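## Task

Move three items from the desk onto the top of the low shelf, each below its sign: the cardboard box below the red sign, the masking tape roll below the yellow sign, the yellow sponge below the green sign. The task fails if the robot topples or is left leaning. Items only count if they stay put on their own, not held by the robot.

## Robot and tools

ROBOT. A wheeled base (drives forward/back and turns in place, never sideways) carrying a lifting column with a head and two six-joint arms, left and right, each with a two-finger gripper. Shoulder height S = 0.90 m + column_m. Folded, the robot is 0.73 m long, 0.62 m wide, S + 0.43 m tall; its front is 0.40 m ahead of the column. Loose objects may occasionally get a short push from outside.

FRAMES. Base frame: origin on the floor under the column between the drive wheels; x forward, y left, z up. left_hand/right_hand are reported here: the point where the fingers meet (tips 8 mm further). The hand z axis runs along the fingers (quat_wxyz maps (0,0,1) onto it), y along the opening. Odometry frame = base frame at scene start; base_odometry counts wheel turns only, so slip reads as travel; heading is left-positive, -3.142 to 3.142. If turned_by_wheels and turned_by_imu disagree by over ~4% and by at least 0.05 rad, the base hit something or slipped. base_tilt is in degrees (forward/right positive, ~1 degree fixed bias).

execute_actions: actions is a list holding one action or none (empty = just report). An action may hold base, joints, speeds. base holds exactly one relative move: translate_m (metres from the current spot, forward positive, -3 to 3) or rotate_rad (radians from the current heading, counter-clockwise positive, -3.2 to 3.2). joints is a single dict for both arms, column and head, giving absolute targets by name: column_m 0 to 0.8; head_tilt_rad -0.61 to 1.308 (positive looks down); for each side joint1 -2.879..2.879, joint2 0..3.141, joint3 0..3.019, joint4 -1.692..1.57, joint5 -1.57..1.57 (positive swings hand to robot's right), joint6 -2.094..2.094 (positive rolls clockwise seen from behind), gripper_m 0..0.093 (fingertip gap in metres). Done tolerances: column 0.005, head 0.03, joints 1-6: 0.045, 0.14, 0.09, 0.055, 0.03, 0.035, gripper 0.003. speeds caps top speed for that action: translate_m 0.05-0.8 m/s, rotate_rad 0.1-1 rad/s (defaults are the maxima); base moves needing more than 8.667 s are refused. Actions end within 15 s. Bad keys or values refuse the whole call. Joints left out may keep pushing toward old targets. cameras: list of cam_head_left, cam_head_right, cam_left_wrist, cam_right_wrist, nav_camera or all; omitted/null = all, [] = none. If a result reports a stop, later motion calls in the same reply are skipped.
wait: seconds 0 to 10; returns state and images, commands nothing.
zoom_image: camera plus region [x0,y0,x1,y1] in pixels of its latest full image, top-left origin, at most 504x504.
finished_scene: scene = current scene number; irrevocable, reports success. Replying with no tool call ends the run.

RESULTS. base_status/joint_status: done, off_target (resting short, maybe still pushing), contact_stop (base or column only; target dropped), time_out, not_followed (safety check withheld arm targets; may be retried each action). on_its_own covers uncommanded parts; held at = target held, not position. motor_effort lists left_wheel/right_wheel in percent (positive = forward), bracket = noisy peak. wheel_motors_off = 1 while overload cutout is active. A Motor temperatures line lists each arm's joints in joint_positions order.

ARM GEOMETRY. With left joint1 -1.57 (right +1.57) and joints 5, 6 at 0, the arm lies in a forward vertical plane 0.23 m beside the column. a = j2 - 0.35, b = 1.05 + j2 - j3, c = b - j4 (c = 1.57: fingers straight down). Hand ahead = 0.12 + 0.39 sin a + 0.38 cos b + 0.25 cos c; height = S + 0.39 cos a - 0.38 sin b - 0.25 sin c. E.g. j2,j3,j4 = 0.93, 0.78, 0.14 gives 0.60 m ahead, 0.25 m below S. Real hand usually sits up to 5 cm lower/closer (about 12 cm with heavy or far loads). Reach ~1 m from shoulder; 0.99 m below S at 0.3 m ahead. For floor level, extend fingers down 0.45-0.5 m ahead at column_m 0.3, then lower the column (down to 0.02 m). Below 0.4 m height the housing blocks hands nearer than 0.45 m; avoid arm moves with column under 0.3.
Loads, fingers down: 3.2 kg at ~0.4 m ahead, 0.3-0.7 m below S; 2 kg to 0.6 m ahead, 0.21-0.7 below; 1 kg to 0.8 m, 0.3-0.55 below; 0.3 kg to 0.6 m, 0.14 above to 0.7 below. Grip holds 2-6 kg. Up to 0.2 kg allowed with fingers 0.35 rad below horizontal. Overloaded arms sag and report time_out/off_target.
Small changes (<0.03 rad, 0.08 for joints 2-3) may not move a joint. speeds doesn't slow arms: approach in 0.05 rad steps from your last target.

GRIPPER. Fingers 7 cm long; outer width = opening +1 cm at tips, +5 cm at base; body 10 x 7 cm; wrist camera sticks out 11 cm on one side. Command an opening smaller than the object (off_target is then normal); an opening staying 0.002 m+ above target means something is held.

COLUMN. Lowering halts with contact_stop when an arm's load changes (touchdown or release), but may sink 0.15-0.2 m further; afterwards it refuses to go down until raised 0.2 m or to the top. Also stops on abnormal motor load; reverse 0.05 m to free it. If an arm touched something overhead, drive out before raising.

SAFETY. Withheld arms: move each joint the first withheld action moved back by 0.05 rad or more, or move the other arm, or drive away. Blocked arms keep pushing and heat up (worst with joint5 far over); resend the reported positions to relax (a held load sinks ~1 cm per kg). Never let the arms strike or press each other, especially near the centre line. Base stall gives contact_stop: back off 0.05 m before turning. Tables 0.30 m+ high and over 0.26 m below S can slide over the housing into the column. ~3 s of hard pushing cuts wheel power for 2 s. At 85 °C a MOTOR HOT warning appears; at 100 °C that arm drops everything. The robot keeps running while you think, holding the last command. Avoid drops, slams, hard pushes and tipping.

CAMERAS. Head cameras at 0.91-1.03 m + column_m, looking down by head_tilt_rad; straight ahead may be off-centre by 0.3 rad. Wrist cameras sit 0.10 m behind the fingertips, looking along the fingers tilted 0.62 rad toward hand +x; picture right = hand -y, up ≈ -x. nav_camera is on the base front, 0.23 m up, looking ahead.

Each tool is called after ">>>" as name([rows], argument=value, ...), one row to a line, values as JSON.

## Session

>>> execute_actions(actions=[])

Scene clock: 0.00 s.
Motor temperatures (°C, as the motors report them): left_arm=[21 29 26 23 24 22] | right_arm=[23 30 26 24 24 24]
base_odometry: x=+0.000 y=+0.000 heading=+0.000 (m, m, rad; odometry frame)
turned_by_wheels: +0.000 (rad since the last result)
turned_by_imu: +0.000 (rad since the last result)
base_tilt: forward=-0.2 right=+0.9 (deg)
base_status: not commanded
joint_positions: column_m=+0.555 head_tilt_rad=+0.862 left_joint1_rad=-1.549 left_joint2_rad=+0.887 left_joint3_rad=+0.418 left_joint4_rad=-0.934 left_joint5_rad=-0.002 left_joint6_rad=+0.097 left_gripper_m=+0.094 right_joint1_rad=+1.588 right_joint2_rad=+0.850 right_joint3_rad=+0.391 right_joint4_rad=-0.930 right_joint5_rad=-0.024 right_joint6_rad=+0.086 right_gripper_m=+0.094
joint_status: not commanded
wheel_motors_off: 0
motor_effort: left_wheel=+4 right_wheel=+3 (%)
left_hand: x=+0.1537 y=+0.2297 z=+1.2487 quat_wxyz=(+0.425, -0.035, -0.904, +0.013) (m; base frame)
right_hand: x=+0.1471 y=-0.2178 z=+1.2535 quat_wxyz=(+0.420, -0.037, -0.907, +0.002) (m; base frame)
pictures: cam_head_left, cam_head_right, cam_left_wrist, cam_right_wrist, nav_camera
Images, in order (width x height): cam_head_left 504x504, cam_head_right 504x504, cam_left_wrist 504x504, cam_right_wrist 504x504, nav_camera 504x504.

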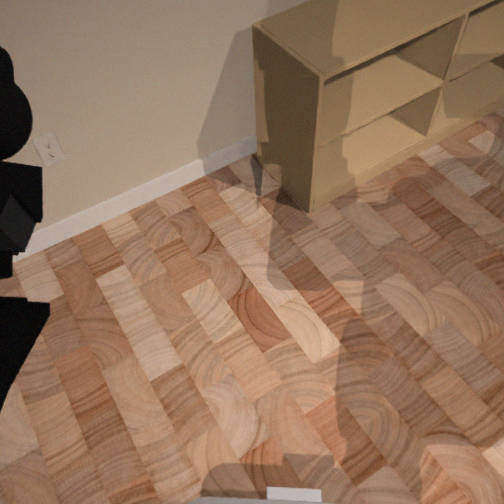

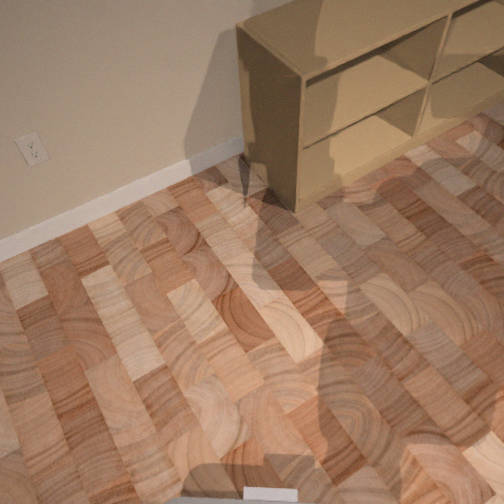

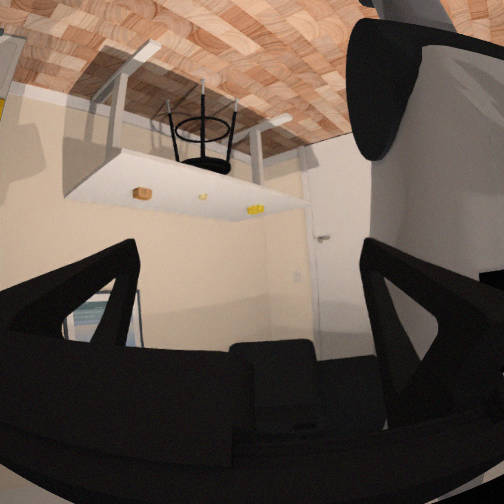

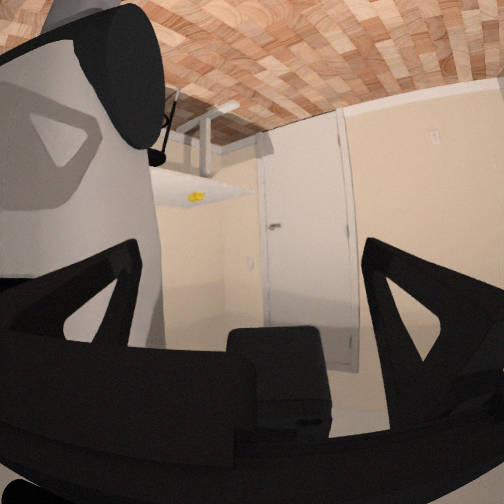

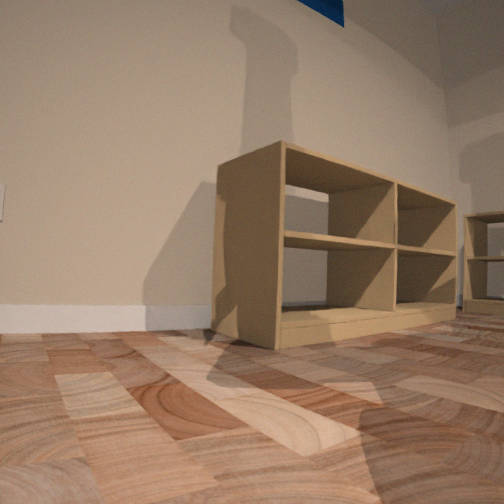

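>>> execute_actions([
  {"base": {"rotate_rad": 3.0}, "joints": {"column_m": 0.35, "head_tilt_rad": 0.4}},
])

Scene clock: 11.30 s.
Motor temperatures (°C, as the motors report them): left_arm=[21 29 26 23 24 22] | right_arm=[23 30 26 24 24 24]
base_odometry: x=+0.000 y=+0.000 heading=+2.997 (m, m, rad; odometry frame)
turned_by_wheels: +2.997 (rad since the last result)
turned_by_imu: +3.000 (rad since the last result)
base_tilt: forward=-0.2 right=+0.9 (deg)
base_status: done
joint_positions: column_m=+0.350 head_tilt_rad=+0.419 left_joint1_rad=-1.549 left_joint2_rad=+0.887 left_joint3_rad=+0.419 left_joint4_rad=-0.934 left_joint5_rad=-0.002 left_joint6_rad=+0.097 left_gripper_m=+0.095 right_joint1_rad=+1.588 right_joint2_rad=+0.850 right_joint3_rad=+0.391 right_joint4_rad=-0.930 right_joint5_rad=-0.024 right_joint6_rad=+0.086 right_gripper_m=+0.094
joint_status: all done
wheel_motors_off: 0
motor_effort: left_wheel=-10(49) right_wheel=+11(42) (%)
left_hand: x=+0.1539 y=+0.2297 z=+1.0440 quat_wxyz=(+0.425, -0.035, -0.904, +0.013) (m; base frame)
right_hand: x=+0.1471 y=-0.2178 z=+1.0489 quat_wxyz=(+0.420, -0.037, -0.907, +0.002) (m; base frame)
pictures: cam_head_left, cam_head_right, cam_left_wrist, cam_right_wrist, nav_camera
Images, in order (width x height): cam_head_left 504x504, cam_head_right 504x504, cam_left_wrist 504x504, cam_right_wrist 504x504, nav_camera 504x504.

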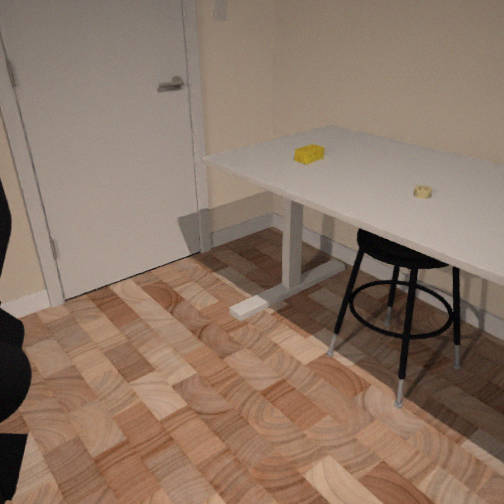

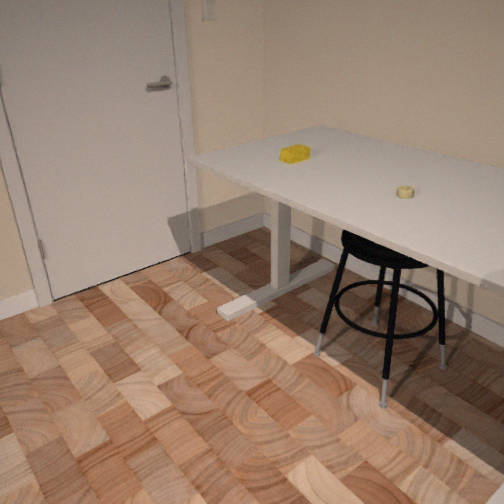

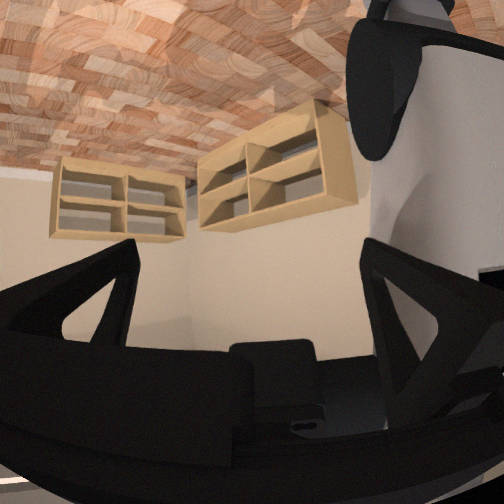

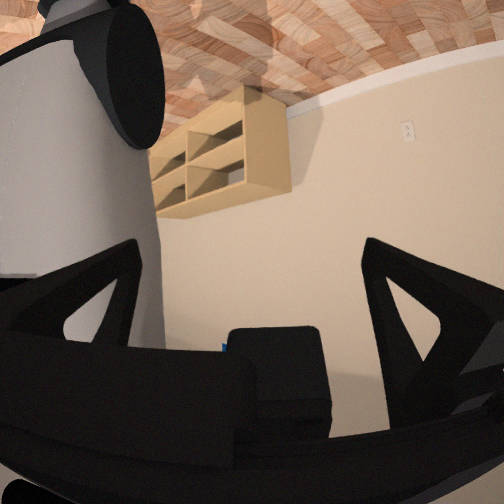

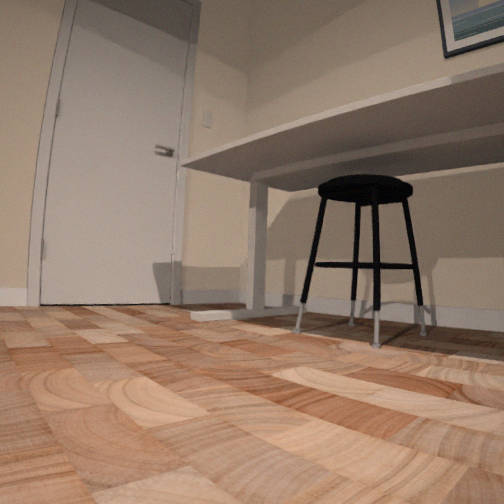

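>>> execute_actions([
  {"joints": {"left_joint4_rad": -1.4, "left_joint5_rad": -0.9}},
], cameras=["cam_left_wrist"])

Scene clock: 74.87 s.
Motor temperatures (°C, as the motors report them): left_arm=[21 28 26 23 24 22] | right_arm=[23 29 26 24 24 24]
base_odometry: x=+0.000 y=+0.000 heading=+2.997 (m, m, rad; odometry frame)
turned_by_wheels: +0.000 (rad since the last result)
turned_by_imu: +0.002 (rad since the last result)
base_tilt: forward=-0.3 right=+0.9 (deg)
base_status: not commanded
joint_positions: column_m=+0.350 head_tilt_rad=+0.419 left_joint1_rad=-1.549 left_joint2_rad=+0.887 left_joint3_rad=+0.419 left_joint4_rad=-1.387 left_joint5_rad=-0.897 left_joint6_rad=+0.097 left_gripper_m=+0.095 right_joint1_rad=+1.588 right_joint2_rad=+0.850 right_joint3_rad=+0.391 right_joint4_rad=-0.930 right_joint5_rad=-0.024 right_joint6_rad=+0.086 right_gripper_m=+0.094
joint_status: all done
wheel_motors_off: 0
motor_effort: left_wheel=-11(11) right_wheel=+11(11) (%)
left_hand: x=+0.1657 y=+0.3615 z=+1.1605 quat_wxyz=(+0.577, -0.292, -0.694, -0.317) (m; base frame)
right_hand: x=+0.1471 y=-0.2178 z=+1.0489 quat_wxyz=(+0.420, -0.037, -0.907, +0.002) (m; base frame)
pictures: cam_left_wrist
Images, in order (width x height): cam_left_wrist 504x504.

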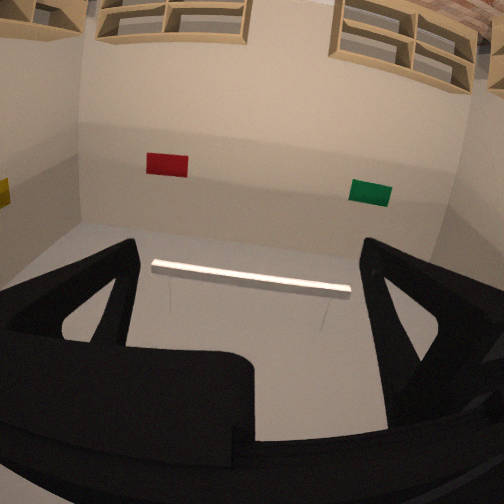

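>>> execute_actions([
  {"base": {"translate_m": 0.95}, "joints": {"head_tilt_rad": 0.65, "left_joint1_rad": -1.57, "left_joint2_rad": 1.44, "left_joint3_rad": 1.67, "left_joint4_rad": -0.74, "left_joint5_rad": 0, "left_joint6_rad": 0, "right_joint1_rad": 1.57, "right_joint2_rad": 1.44, "right_joint3_rad": 1.67, "right_joint4_rad": -0.74, "right_joint5_rad": 0, "right_joint6_rad": -1.57}},
], cameras=["cam_head_right"])

>>> execute_actions([
  {"base": {"rotate_rad": -0.795}},
])

Scene clock: 92.40 s.
Motor temperatures (°C, as the motors report them): left_arm=[21 29 27 23 24 22] | right_arm=[23 29 26 24 24 24]
base_odometry: x=-0.940 y=+0.137 heading=+2.997 (m, m, rad; odometry frame)
turned_by_wheels: +0.000 (rad since the last result)
turned_by_imu: +0.002 (rad since the last result)
base_tilt: forward=-0.2 right=+0.9 (deg)
base_status: done
joint_positions: column_m=+0.350 head_tilt_rad=+0.653 left_joint1_rad=-1.558 left_joint2_rad=+1.449 left_joint3_rad=+1.648 left_joint4_rad=-0.741 left_joint5_rad=-0.003 left_joint6_rad=+0.012 left_gripper_m=+0.095 right_joint1_rad=+1.577 right_joint2_rad=+1.439 right_joint3_rad=+1.648 right_joint4_rad=-0.742 right_joint5_rad=-0.002 right_joint6_rad=-1.558 right_gripper_m=+0.094
joint_status: all done
wheel_motors_off: 0
motor_effort: left_wheel=+1(60) right_wheel=+0(62) (%)
left_hand: x=+0.7153 y=+0.2333 z=+0.8934 quat_wxyz=(+0.009, -0.003, -1.000, -0.007) (m; base frame)
right_hand: x=+0.7184 y=-0.2210 z=+0.8992 quat_wxyz=(+0.001, +0.704, -0.711, -0.006) (m; base frame)
pictures: cam_head_right
Images, in order (width x height): cam_head_right 504x504.

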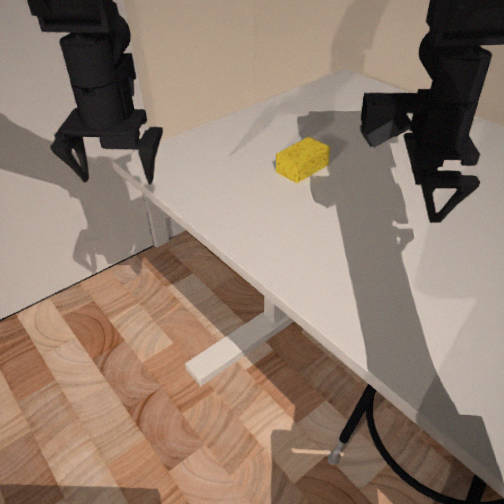

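Scene clock: 95.23 s.
Motor temperatures (°C, as the motors report them): left_arm=[21 29 27 23 24 22] | right_arm=[23 30 27 24 24 24]
base_odometry: x=-0.940 y=+0.137 heading=+2.206 (m, m, rad; odometry frame)
turned_by_wheels: -0.791 (rad since the last result)
turned_by_imu: -0.789 (rad since the last result)
base_tilt: forward=-0.2 right=+0.9 (deg)
base_status: done
joint_positions: column_m=+0.350 head_tilt_rad=+0.653 left_joint1_rad=-1.566 left_joint2_rad=+1.449 left_joint3_rad=+1.648 left_joint4_rad=-0.741 left_joint5_rad=-0.002 left_joint6_rad=+0.012 left_gripper_m=+0.095 right_joint1_rad=+1.566 right_joint2_rad=+1.439 right_joint3_rad=+1.648 right_joint4_rad=-0.742 right_joint5_rad=-0.001 right_joint6_rad=-1.558 right_gripper_m=+0.094
joint_status: not commanded
wheel_motors_off: 0
motor_effort: left_wheel=+10(45) right_wheel=-10(70) (%)
left_hand: x=+0.7153 y=+0.2281 z=+0.8933 quat_wxyz=(+0.009, -0.005, -1.000, -0.003) (m; base frame)
right_hand: x=+0.7184 y=-0.2283 z=+0.8992 quat_wxyz=(+0.005, +0.702, -0.713, -0.002) (m; base frame)
pictures: cam_head_left, cam_head_right, cam_left_wrist, cam_right_wrist, nav_camera
Images, in order (width x height): cam_head_left 504x504, cam_head_right 504x504, cam_left_wrist 504x504, cam_right_wrist 504x504, nav_camera 504x504.

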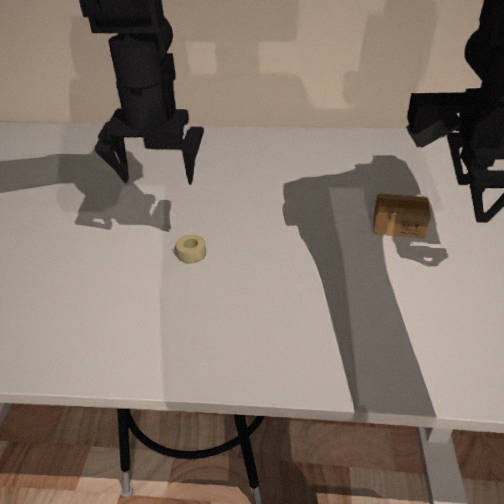

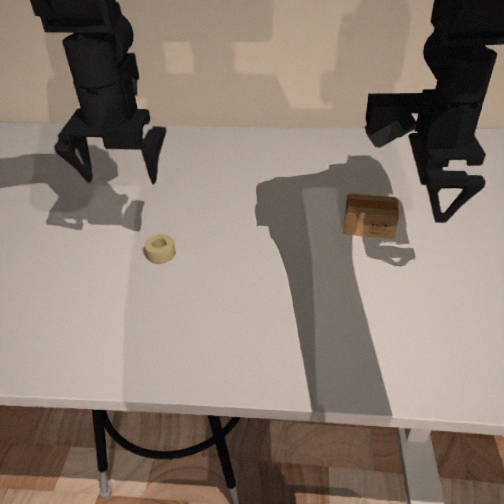

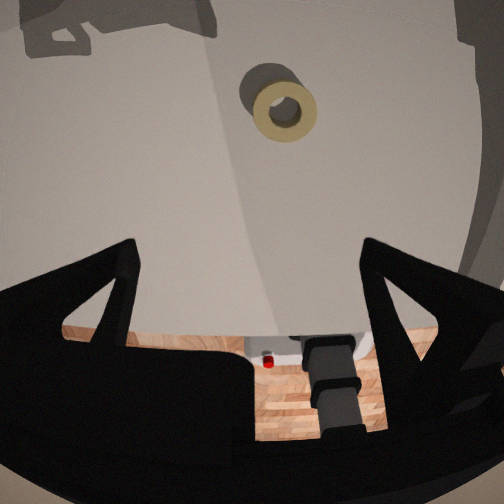

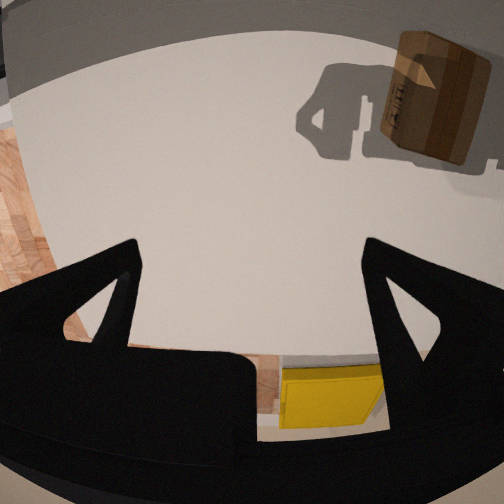

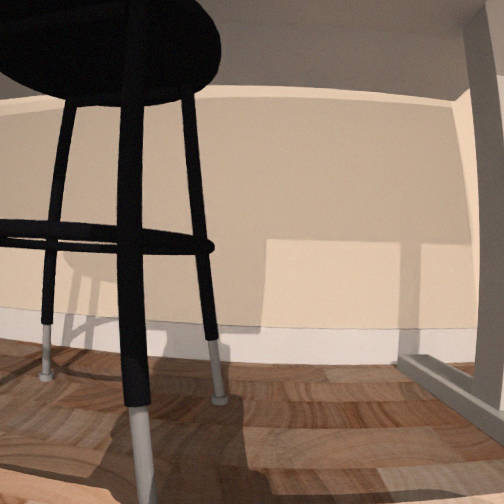

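>>> execute_actions([
  {"base": {"translate_m": 0.06}, "joints": {"column_m": 0.27, "left_joint1_rad": -1.612, "left_joint2_rad": 1.36, "left_joint3_rad": 1.49, "left_joint4_rad": -0.64, "right_joint1_rad": 1.665, "right_joint2_rad": 1.62, "right_joint3_rad": 2.08, "right_joint4_rad": -0.97, "right_joint5_rad": 0.08}},
], cameras=["cam_head_left", "cam_left_wrist", "cam_right_wrist"])

Scene clock: 141.33 s.
Motor temperatures (°C, as the motors report them): left_arm=[21 33 30 23 24 22] | right_arm=[23 34 29 24 24 24]
base_odometry: x=-0.976 y=+0.185 heading=+2.205 (m, m, rad; odometry frame)
turned_by_wheels: -0.001 (rad since the last result)
turned_by_imu: +0.000 (rad since the last result)
base_tilt: forward=-0.2 right=+0.9 (deg)
base_status: done
joint_positions: column_m=+0.270 head_tilt_rad=+0.654 left_joint1_rad=-1.610 left_joint2_rad=+1.368 left_joint3_rad=+1.485 left_joint4_rad=-0.646 left_joint5_rad=-0.002 left_joint6_rad=+0.012 left_gripper_m=+0.095 right_joint1_rad=+1.674 right_joint2_rad=+1.617 right_joint3_rad=+2.052 right_joint4_rad=-0.964 right_joint5_rad=+0.078 right_joint6_rad=-1.558 right_gripper_m=+0.094
joint_status: all done
wheel_motors_off: 0
motor_effort: left_wheel=+2(65) right_wheel=+2(49) (%)
left_hand: x=+0.6790 y=+0.2015 z=+0.8215 quat_wxyz=(+0.002, -0.016, -1.000, +0.016) (m; base frame)
right_hand: x=+0.8016 y=-0.1703 z=+0.8231 quat_wxyz=(-0.003, +0.721, -0.693, -0.005) (m; base frame)
pictures: cam_head_left, cam_left_wrist, cam_right_wrist
Images, in order (width x height): cam_head_left 504x504, cam_left_wrist 504x504, cam_right_wrist 504x504.

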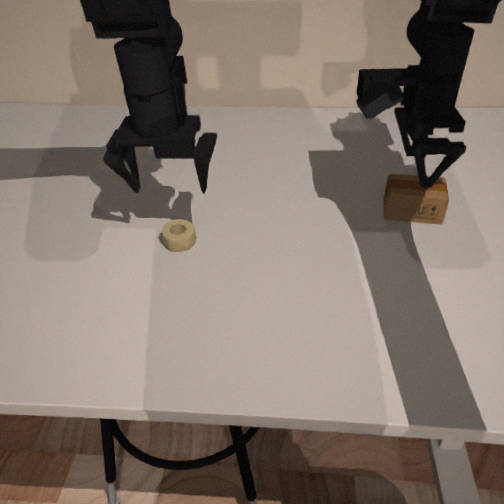

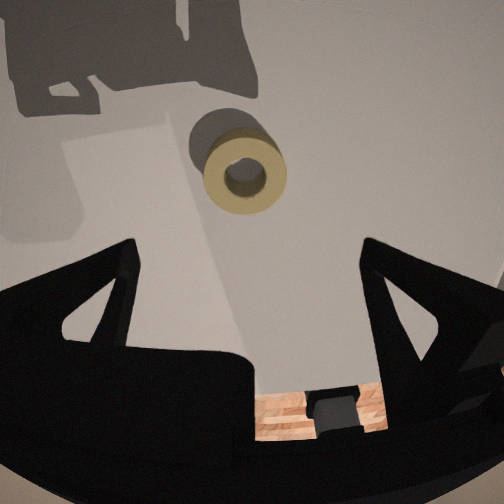

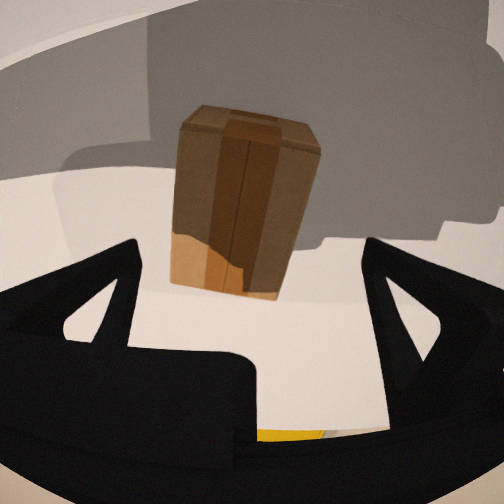

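>>> execute_actions([
  {"joints": {"column_m": 0.207, "left_joint2_rad": 1.42, "left_joint4_rad": -0.575, "right_joint6_rad": -1.41}},
], cameras=["cam_head_left", "cam_left_wrist", "cam_right_wrist"])

Scene clock: 167.10 s.
Motor temperatures (°C, as the motors report them): left_arm=[22 33 29 23 24 22] | right_arm=[23 35 31 24 24 24]
base_odometry: x=-0.976 y=+0.185 heading=+2.205 (m, m, rad; odometry frame)
turned_by_wheels: +0.000 (rad since the last result)
turned_by_imu: +0.002 (rad since the last result)
base_tilt: forward=-0.3 right=+0.9 (deg)
base_status: not commanded
joint_positions: column_m=+0.207 head_tilt_rad=+0.654 left_joint1_rad=-1.610 left_joint2_rad=+1.393 left_joint3_rad=+1.485 left_joint4_rad=-0.582 left_joint5_rad=-0.002 left_joint6_rad=+0.012 left_gripper_m=+0.095 right_joint1_rad=+1.674 right_joint2_rad=+1.617 right_joint3_rad=+2.052 right_joint4_rad=-0.964 right_joint5_rad=+0.078 right_joint6_rad=-1.421 right_gripper_m=+0.094
joint_status: all done
wheel_motors_off: 0
motor_effort: left_wheel=+3(2) right_wheel=+3(3) (%)
left_hand: x=+0.6858 y=+0.2009 z=+0.7447 quat_wxyz=(-0.017, -0.016, -1.000, +0.016) (m; base frame)
right_hand: x=+0.8016 y=-0.1703 z=+0.7601 quat_wxyz=(-0.002, +0.672, -0.741, -0.005) (m; base frame)
pictures: cam_head_left, cam_left_wrist, cam_right_wrist
Images, in order (width x height): cam_head_left 504x504, cam_left_wrist 504x504, cam_right_wrist 504x504.

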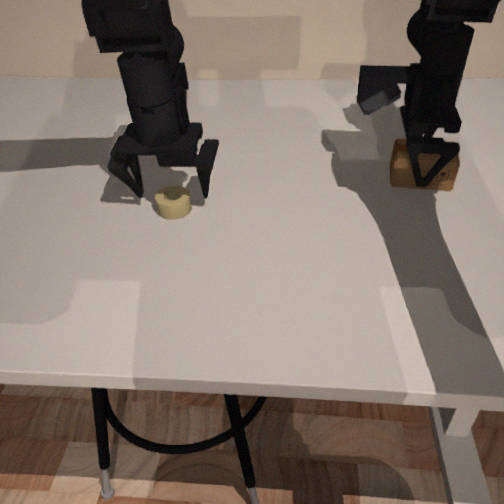

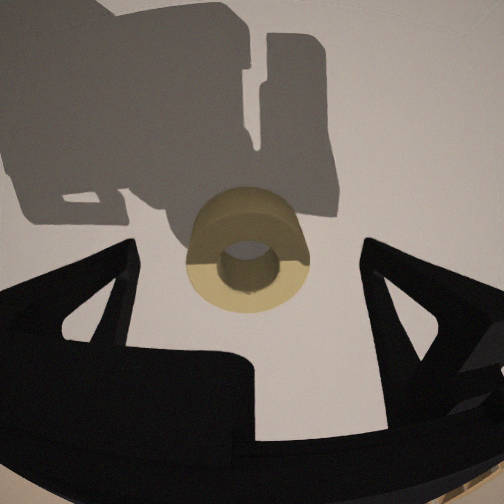

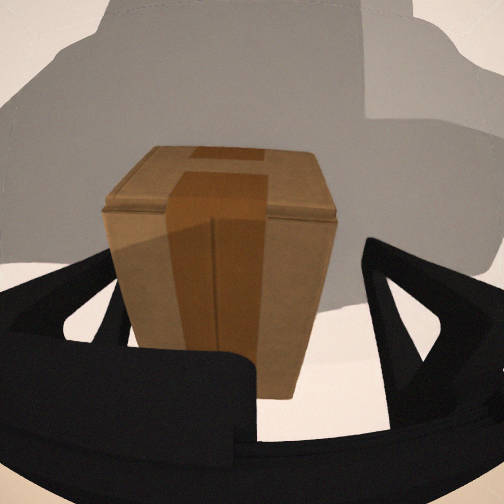

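>>> execute_actions([
  {"joints": {"left_joint2_rad": 1.455, "right_gripper_m": 0.03}},
], cameras=["cam_left_wrist", "cam_right_wrist"])

Scene clock: 173.07 s.
Motor temperatures (°C, as the motors report them): left_arm=[22 33 29 23 24 22] | right_arm=[23 35 31 24 24 24]
base_odometry: x=-0.976 y=+0.185 heading=+2.205 (m, m, rad; odometry frame)
turned_by_wheels: +0.000 (rad since the last result)
turned_by_imu: +0.001 (rad since the last result)
base_tilt: forward=-0.2 right=+0.9 (deg)
base_status: not commanded
joint_positions: column_m=+0.207 head_tilt_rad=+0.654 left_joint1_rad=-1.610 left_joint2_rad=+1.427 left_joint3_rad=+1.485 left_joint4_rad=-0.580 left_joint5_rad=-0.003 left_joint6_rad=+0.012 left_gripper_m=+0.095 right_joint1_rad=+1.674 right_joint2_rad=+1.617 right_joint3_rad=+2.052 right_joint4_rad=-0.965 right_joint5_rad=+0.078 right_joint6_rad=-1.421 right_gripper_m=+0.059
joint_status: right_gripper_m off_target (ended at +0.059, target +0.030); the others done
wheel_motors_off: 0
motor_effort: left_wheel=+2(3) right_wheel=+3(4) (%)
left_hand: x=+0.6733 y=+0.2004 z=+0.7259 quat_wxyz=(-0.001, -0.016, -1.000, +0.015) (m; base frame)
right_hand: x=+0.8013 y=-0.1704 z=+0.7601 quat_wxyz=(-0.002, +0.672, -0.741, -0.006) (m; base frame)
pictures: cam_left_wrist, cam_right_wrist
Images, in order (width x height): cam_left_wrist 504x504, cam_right_wrist 504x504.

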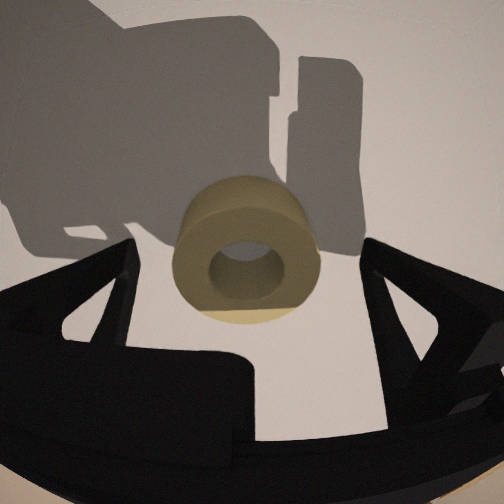

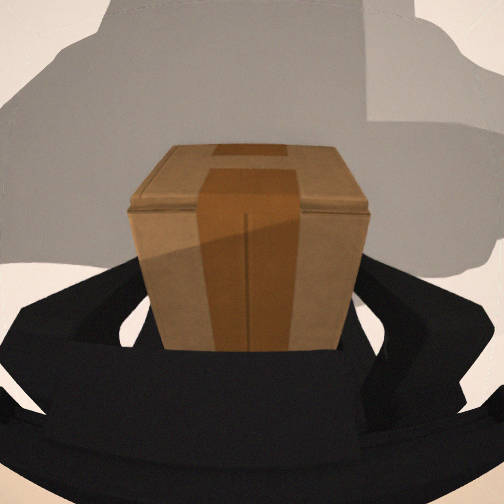

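>>> execute_actions([
  {"joints": {"left_gripper_m": 0.03}},
], cameras=["cam_left_wrist"])

>>> execute_actions([
  {"joints": {"column_m": 0.25}},
], cameras=["cam_left_wrist", "cam_head_left"])

Scene clock: 179.50 s.
Motor temperatures (°C, as the motors report them): left_arm=[22 33 29 23 24 22] | right_arm=[23 36 31 24 24 24]
base_odometry: x=-0.976 y=+0.185 heading=+2.205 (m, m, rad; odometry frame)
turned_by_wheels: +0.000 (rad since the last result)
turned_by_imu: +0.001 (rad since the last result)
base_tilt: forward=-0.2 right=+0.9 (deg)
base_status: not commanded
joint_positions: column_m=+0.207 head_tilt_rad=+0.654 left_joint1_rad=-1.610 left_joint2_rad=+1.427 left_joint3_rad=+1.485 left_joint4_rad=-0.580 left_joint5_rad=-0.002 left_joint6_rad=+0.012 left_gripper_m=+0.048 right_joint1_rad=+1.674 right_joint2_rad=+1.617 right_joint3_rad=+2.052 right_joint4_rad=-0.965 right_joint5_rad=+0.078 right_joint6_rad=-1.421 right_gripper_m=+0.059
joint_status: left_gripper_m off_target (ended at +0.048, target +0.030)
wheel_motors_off: 0
motor_effort: left_wheel=+3(3) right_wheel=+3(3) (%)
left_hand: x=+0.6733 y=+0.2003 z=+0.7259 quat_wxyz=(-0.001, -0.016, -1.000, +0.016) (m; base frame)
right_hand: x=+0.8013 y=-0.1704 z=+0.7601 quat_wxyz=(-0.002, +0.672, -0.741, -0.006) (m; base frame)
pictures: cam_left_wrist
Images, in order (width x height): cam_left_wrist 504x504.

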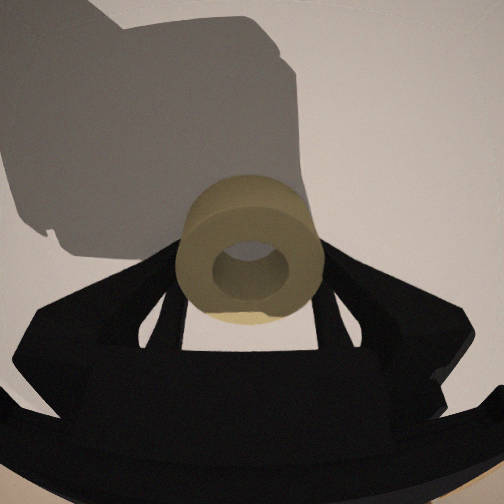

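Scene clock: 180.67 s.
Motor temperatures (°C, as the motors report them): left_arm=[22 33 29 23 24 22] | right_arm=[23 36 32 24 24 24]
base_odometry: x=-0.976 y=+0.185 heading=+2.205 (m, m, rad; odometry frame)
turned_by_wheels: +0.000 (rad since the last result)
turned_by_imu: +0.000 (rad since the last result)
base_tilt: forward=-0.2 right=+0.9 (deg)
base_status: not commanded
joint_positions: column_m=+0.250 head_tilt_rad=+0.654 left_joint1_rad=-1.610 left_joint2_rad=+1.429 left_joint3_rad=+1.485 left_joint4_rad=-0.580 left_joint5_rad=-0.002 left_joint6_rad=+0.012 left_gripper_m=+0.048 right_joint1_rad=+1.674 right_joint2_rad=+1.617 right_joint3_rad=+2.052 right_joint4_rad=-0.965 right_joint5_rad=+0.078 right_joint6_rad=-1.421 right_gripper_m=+0.059
joint_status: all done
wheel_motors_off: 0
motor_effort: left_wheel=+3(3) right_wheel=+3(4) (%)
left_hand: x=+0.6723 y=+0.2002 z=+0.7672 quat_wxyz=(+0.000, -0.016, -1.000, +0.016) (m; base frame)
right_hand: x=+0.8012 y=-0.1703 z=+0.8026 quat_wxyz=(-0.002, +0.672, -0.741, -0.006) (m; base frame)
pictures: cam_head_left, cam_left_wrist
Images, in order (width x height): cam_head_left 504x504, cam_left_wrist 504x504.

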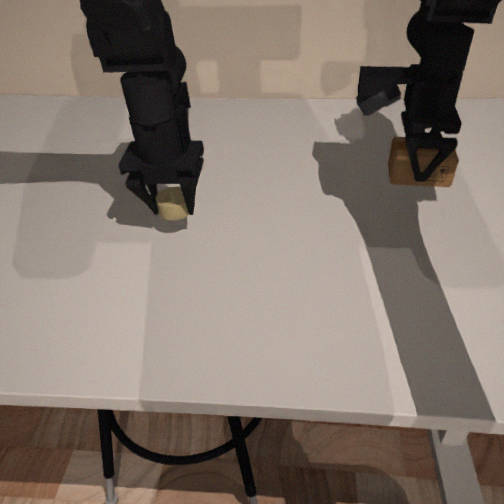

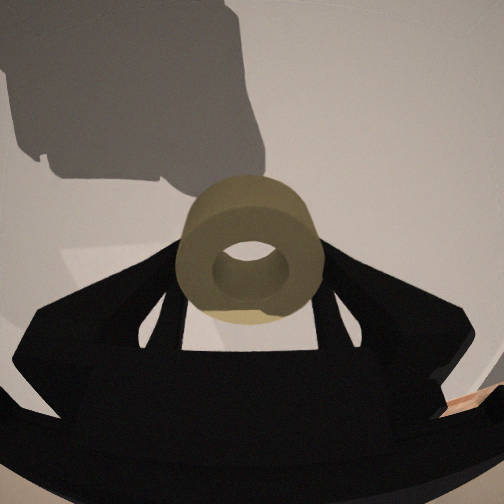

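>>> execute_actions([
  {"base": {"rotate_rad": 2.97}, "joints": {"column_m": 0.3, "head_tilt_rad": 0.3, "left_joint1_rad": -1.57, "left_joint2_rad": 1.165, "left_joint3_rad": 0.93, "left_joint4_rad": -0.27, "right_joint1_rad": 1.57, "right_joint2_rad": 1.165, "right_joint3_rad": 0.93, "right_joint4_rad": -0.27, "right_joint5_rad": 0, "right_joint6_rad": -1.5}},
], cameras=["cam_head_left", "cam_head_right", "nav_camera"])

Scene clock: 206.90 s.
Motor temperatures (°C, as the motors report them): left_arm=[22 32 28 23 24 22] | right_arm=[23 36 31 24 24 24]
base_odometry: x=-0.976 y=+0.185 heading=-1.112 (m, m, rad; odometry frame)
turned_by_wheels: +2.966 (rad since the last result)
turned_by_imu: +2.970 (rad since the last result)
base_tilt: forward=-0.2 right=+0.9 (deg)
base_status: done
joint_positions: column_m=+0.300 head_tilt_rad=+0.319 left_joint1_rad=-1.577 left_joint2_rad=+1.147 left_joint3_rad=+0.922 left_joint4_rad=-0.271 left_joint5_rad=-0.002 left_joint6_rad=+0.012 left_gripper_m=+0.048 right_joint1_rad=+1.565 right_joint2_rad=+1.180 right_joint3_rad=+0.922 right_joint4_rad=-0.275 right_joint5_rad=+0.001 right_joint6_rad=-1.490 right_gripper_m=+0.059
joint_status: all done
wheel_motors_off: 0
motor_effort: left_wheel=-10(76) right_wheel=+10(65) (%)
left_hand: x=+0.5190 y=+0.2215 z=+0.8589 quat_wxyz=(-0.013, -0.008, -1.000, +0.002) (m; base frame)
right_hand: x=+0.5069 y=-0.2286 z=+0.8462 quat_wxyz=(+0.005, +0.677, -0.736, -0.001) (m; base frame)
pictures: cam_head_left, cam_head_right, nav_camera
Images, in order (width x height): cam_head_left 504x504, cam_head_right 504x504, nav_camera 504x504.

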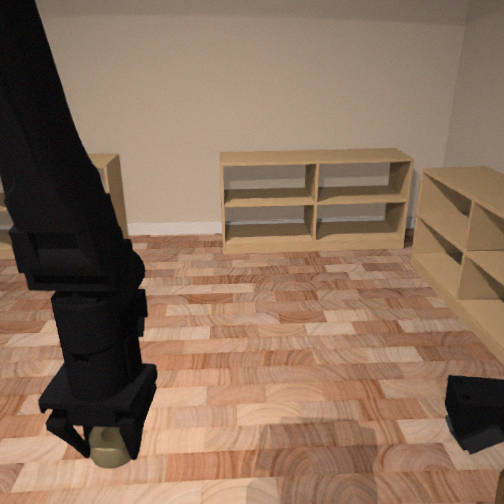

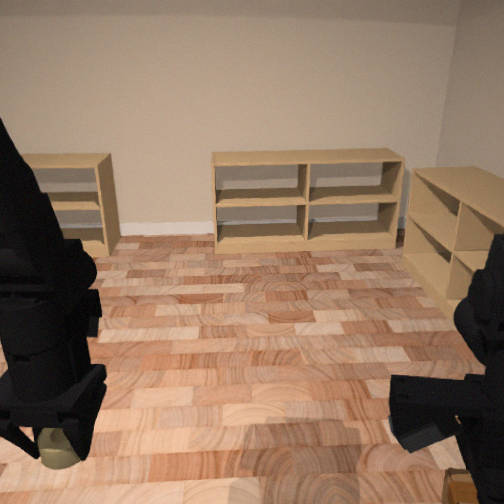

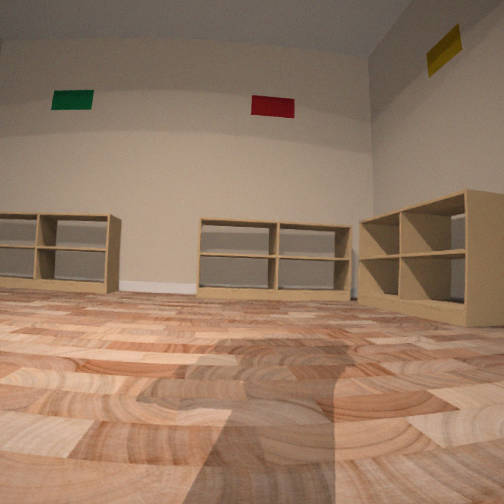

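>>> execute_actions([
  {"base": {"rotate_rad": -0.1}},
], cameras=[])

>>> execute_actions([
  {"base": {"translate_m": 2.83}, "joints": {"column_m": 0.2, "head_tilt_rad": 0.8, "left_joint2_rad": 0.82, "left_joint3_rad": 0.73, "left_joint4_rad": -0.42, "right_joint1_rad": 1.70, "right_joint2_rad": 1.585, "right_joint3_rad": 1.92, "right_joint4_rad": -0.84, "right_joint5_rad": 0.1}},
], cameras=["cam_head_left", "cam_head_right", "cam_right_wrist"])

Scene clock: 239.70 s.
Motor temperatures (°C, as the motors report them): left_arm=[22 31 28 23 24 22] | right_arm=[23 34 28 24 24 24]
base_odometry: x=-0.976 y=+0.185 heading=-1.209 (m, m, rad; odometry frame)
turned_by_wheels: -0.097 (rad since the last result)
turned_by_imu: -0.095 (rad since the last result)
base_tilt: forward=-0.3 right=+0.9 (deg)
base_status: done
joint_positions: column_m=+0.300 head_tilt_rad=+0.319 left_joint1_rad=-1.577 left_joint2_rad=+1.147 left_joint3_rad=+0.922 left_joint4_rad=-0.271 left_joint5_rad=-0.002 left_joint6_rad=+0.012 left_gripper_m=+0.048 right_joint1_rad=+1.566 right_joint2_rad=+1.180 right_joint3_rad=+0.922 right_joint4_rad=-0.275 right_joint5_rad=+0.001 right_joint6_rad=-1.490 right_gripper_m=+0.059
joint_status: not commanded
wheel_motors_off: 0
motor_effort: left_wheel=+11(21) right_wheel=-10(18) (%)
left_hand: x=+0.5190 y=+0.2217 z=+0.8589 quat_wxyz=(-0.013, -0.008, -1.000, +0.002) (m; base frame)
right_hand: x=+0.5069 y=-0.2280 z=+0.8462 quat_wxyz=(+0.005, +0.677, -0.736, -0.001) (m; base frame)
pictures: none
No camera images: the call's "cameras" was empty. Leave "cameras" out to get every camera's image.

Scene clock: 245.33 s.
Motor temperatures (°C, as the motors report them): left_arm=[22 31 28 23 24 22] | right_arm=[23 34 29 24 24 24]
base_odometry: x=+0.029 y=-2.460 heading=-1.206 (m, m, rad; odometry frame)
turned_by_wheels: +0.003 (rad since the last result)
turned_by_imu: +0.002 (rad since the last result)
base_tilt: forward=-0.3 right=+0.9 (deg)
base_status: done
joint_positions: column_m=+0.200 head_tilt_rad=+0.802 left_joint1_rad=-1.577 left_joint2_rad=+0.814 left_joint3_rad=+0.716 left_joint4_rad=-0.427 left_joint5_rad=-0.002 left_joint6_rad=+0.012 left_gripper_m=+0.048 right_joint1_rad=+1.708 right_joint2_rad=+1.581 right_joint3_rad=+1.899 right_joint4_rad=-0.837 right_joint5_rad=+0.098 right_joint6_rad=-1.490 right_gripper_m=+0.059
joint_status: all done
wheel_motors_off: 0
motor_effort: left_wheel=+2(92) right_wheel=+0(55) (%)
left_hand: x=+0.4549 y=+0.2224 z=+0.8520 quat_wxyz=(+0.000, -0.008, -1.000, +0.002) (m; base frame)
right_hand: x=+0.7710 y=-0.1507 z=+0.7327 quat_wxyz=(-0.010, +0.703, -0.712, -0.005) (m; base frame)
pictures: cam_head_left, cam_head_right, cam_right_wrist
Images, in order (width x height): cam_head_left 504x504, cam_head_right 504x504, cam_right_wrist 504x504.

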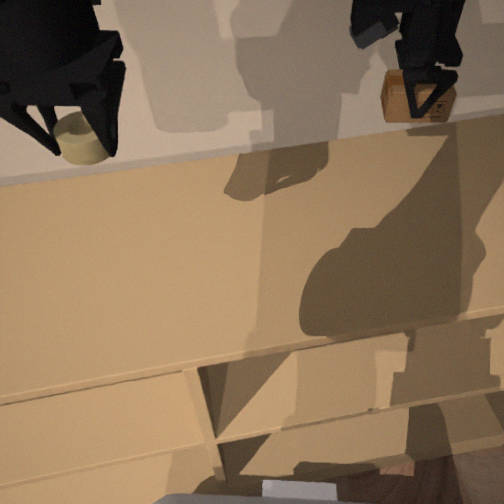

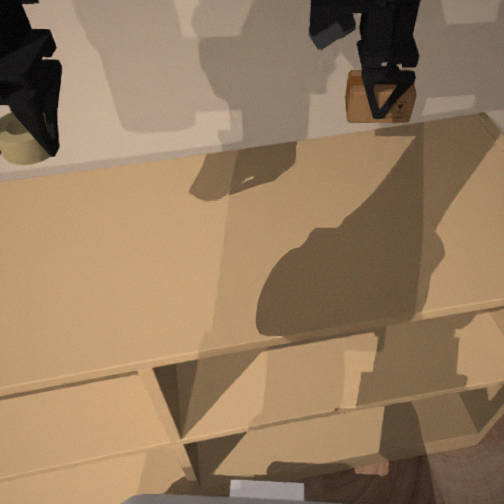

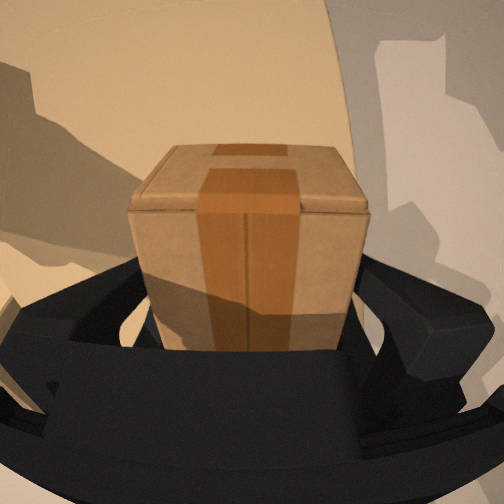

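>>> execute_actions([
  {"base": {"translate_m": -0.11}, "joints": {"column_m": 0.14}},
], cameras=["cam_head_left", "cam_head_right", "cam_right_wrist"])

>>> zoom_image(camera="cam_head_left", region=[340, 40, 500, 160])

Scene clock: 255.00 s.
Motor temperatures (°C, as the motors report them): left_arm=[22 31 28 23 24 22] | right_arm=[23 35 30 24 24 24]
base_odometry: x=-0.010 y=-2.358 heading=-1.208 (m, m, rad; odometry frame)
turned_by_wheels: -0.001 (rad since the last result)
turned_by_imu: +0.000 (rad since the last result)
base_tilt: forward=-0.2 right=+0.9 (deg)
base_status: done
joint_positions: column_m=+0.140 head_tilt_rad=+0.803 left_joint1_rad=-1.577 left_joint2_rad=+0.814 left_joint3_rad=+0.716 left_joint4_rad=-0.426 left_joint5_rad=-0.002 left_joint6_rad=+0.012 left_gripper_m=+0.048 right_joint1_rad=+1.707 right_joint2_rad=+1.582 right_joint3_rad=+1.899 right_joint4_rad=-0.839 right_joint5_rad=+0.098 right_joint6_rad=-1.490 right_gripper_m=+0.059
joint_status: all done
wheel_motors_off: 0
motor_effort: left_wheel=+0(37) right_wheel=+0(51) (%)
left_hand: x=+0.4552 y=+0.2224 z=+0.7921 quat_wxyz=(+0.000, -0.008, -1.000, +0.002) (m; base frame)
right_hand: x=+0.7704 y=-0.1514 z=+0.6724 quat_wxyz=(-0.009, +0.702, -0.712, -0.005) (m; base frame)
pictures: cam_head_left, cam_head_right, cam_right_wrist
Images, in order (width x height): cam_head_left 504x504, cam_head_right 504x504, cam_right_wrist 504x504.

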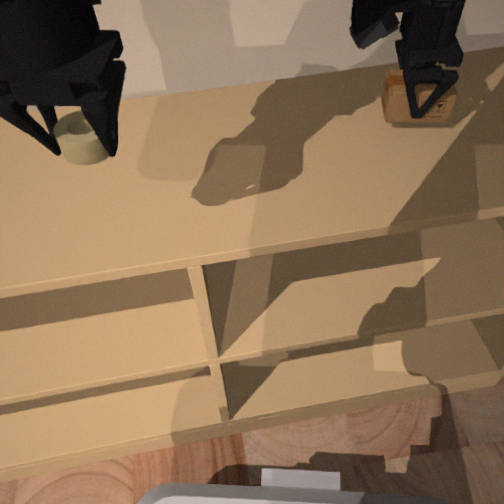

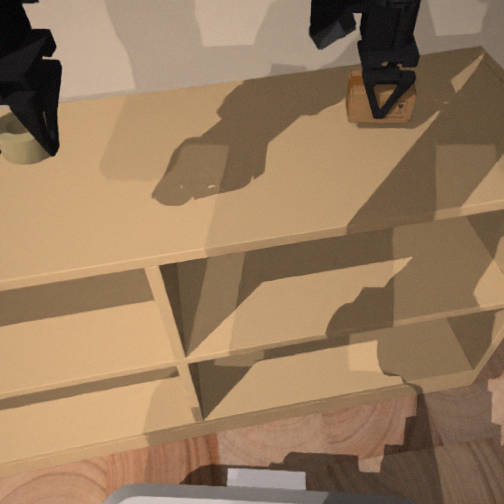

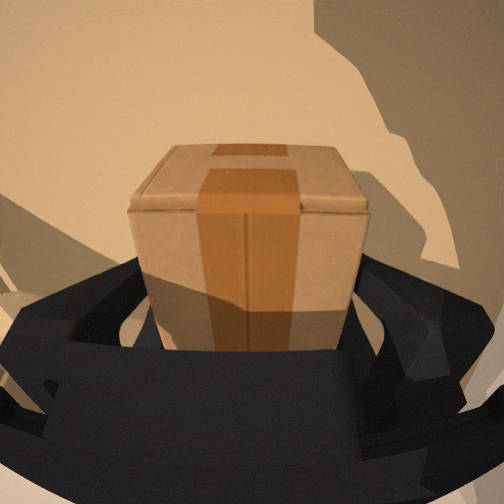

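Region (340, 40, 500, 160) of cam_head_left's 504x504 image, scaled by 3.150, with more detail than that image has; it fills the top 378 rows of this view, and the rest is white.

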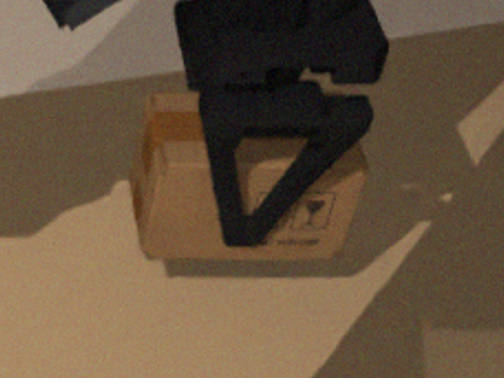

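>>> execute_actions([
  {"joints": {"column_m": 0.121}},
], cameras=["cam_head_left"])

>>> zoom_image(camera="cam_head_left", region=[340, 40, 500, 160])

Scene clock: 262.73 s.
Motor temperatures (°C, as the motors report them): left_arm=[22 31 28 23 24 22] | right_arm=[23 36 30 24 24 24]
base_odometry: x=-0.010 y=-2.358 heading=-1.208 (m, m, rad; odometry frame)
turned_by_wheels: +0.000 (rad since the last result)
turned_by_imu: +0.001 (rad since the last result)
base_tilt: forward=-0.2 right=+0.9 (deg)
base_status: not commanded
joint_positions: column_m=+0.121 head_tilt_rad=+0.803 left_joint1_rad=-1.577 left_joint2_rad=+0.814 left_joint3_rad=+0.716 left_joint4_rad=-0.426 left_joint5_rad=-0.002 left_joint6_rad=+0.012 left_gripper_m=+0.048 right_joint1_rad=+1.707 right_joint2_rad=+1.583 right_joint3_rad=+1.899 right_joint4_rad=-0.839 right_joint5_rad=+0.098 right_joint6_rad=-1.490 right_gripper_m=+0.059
joint_status: all done
wheel_motors_off: 0
motor_effort: left_wheel=-4(3) right_wheel=+1(1) (%)
left_hand: x=+0.4552 y=+0.2224 z=+0.7731 quat_wxyz=(+0.000, -0.008, -1.000, +0.002) (m; base frame)
right_hand: x=+0.7700 y=-0.1514 z=+0.6527 quat_wxyz=(-0.008, +0.702, -0.712, -0.006) (m; base frame)
pictures: cam_head_left
Images, in order (width x height): cam_head_left 504x504.

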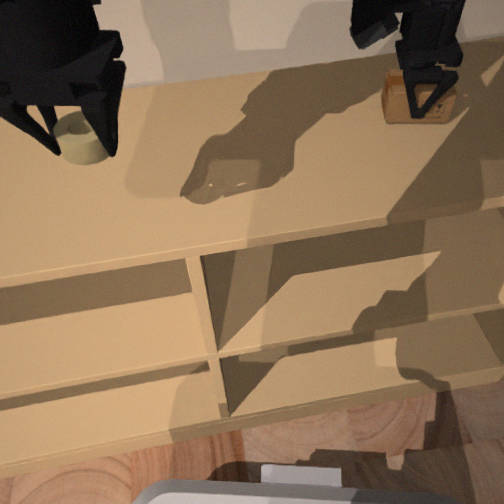

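Region (340, 40, 500, 160) of cam_head_left's 504x504 image, scaled by 3.150, with more detail than that image has; it fills the top 378 rows of this view, and the rest is white.

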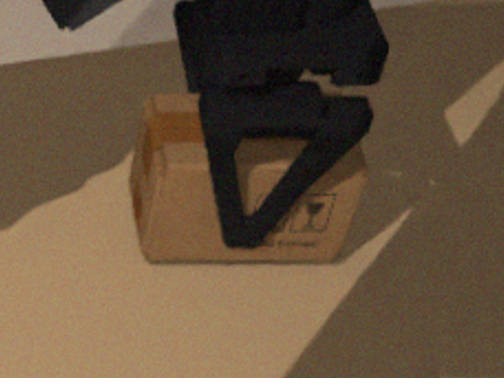

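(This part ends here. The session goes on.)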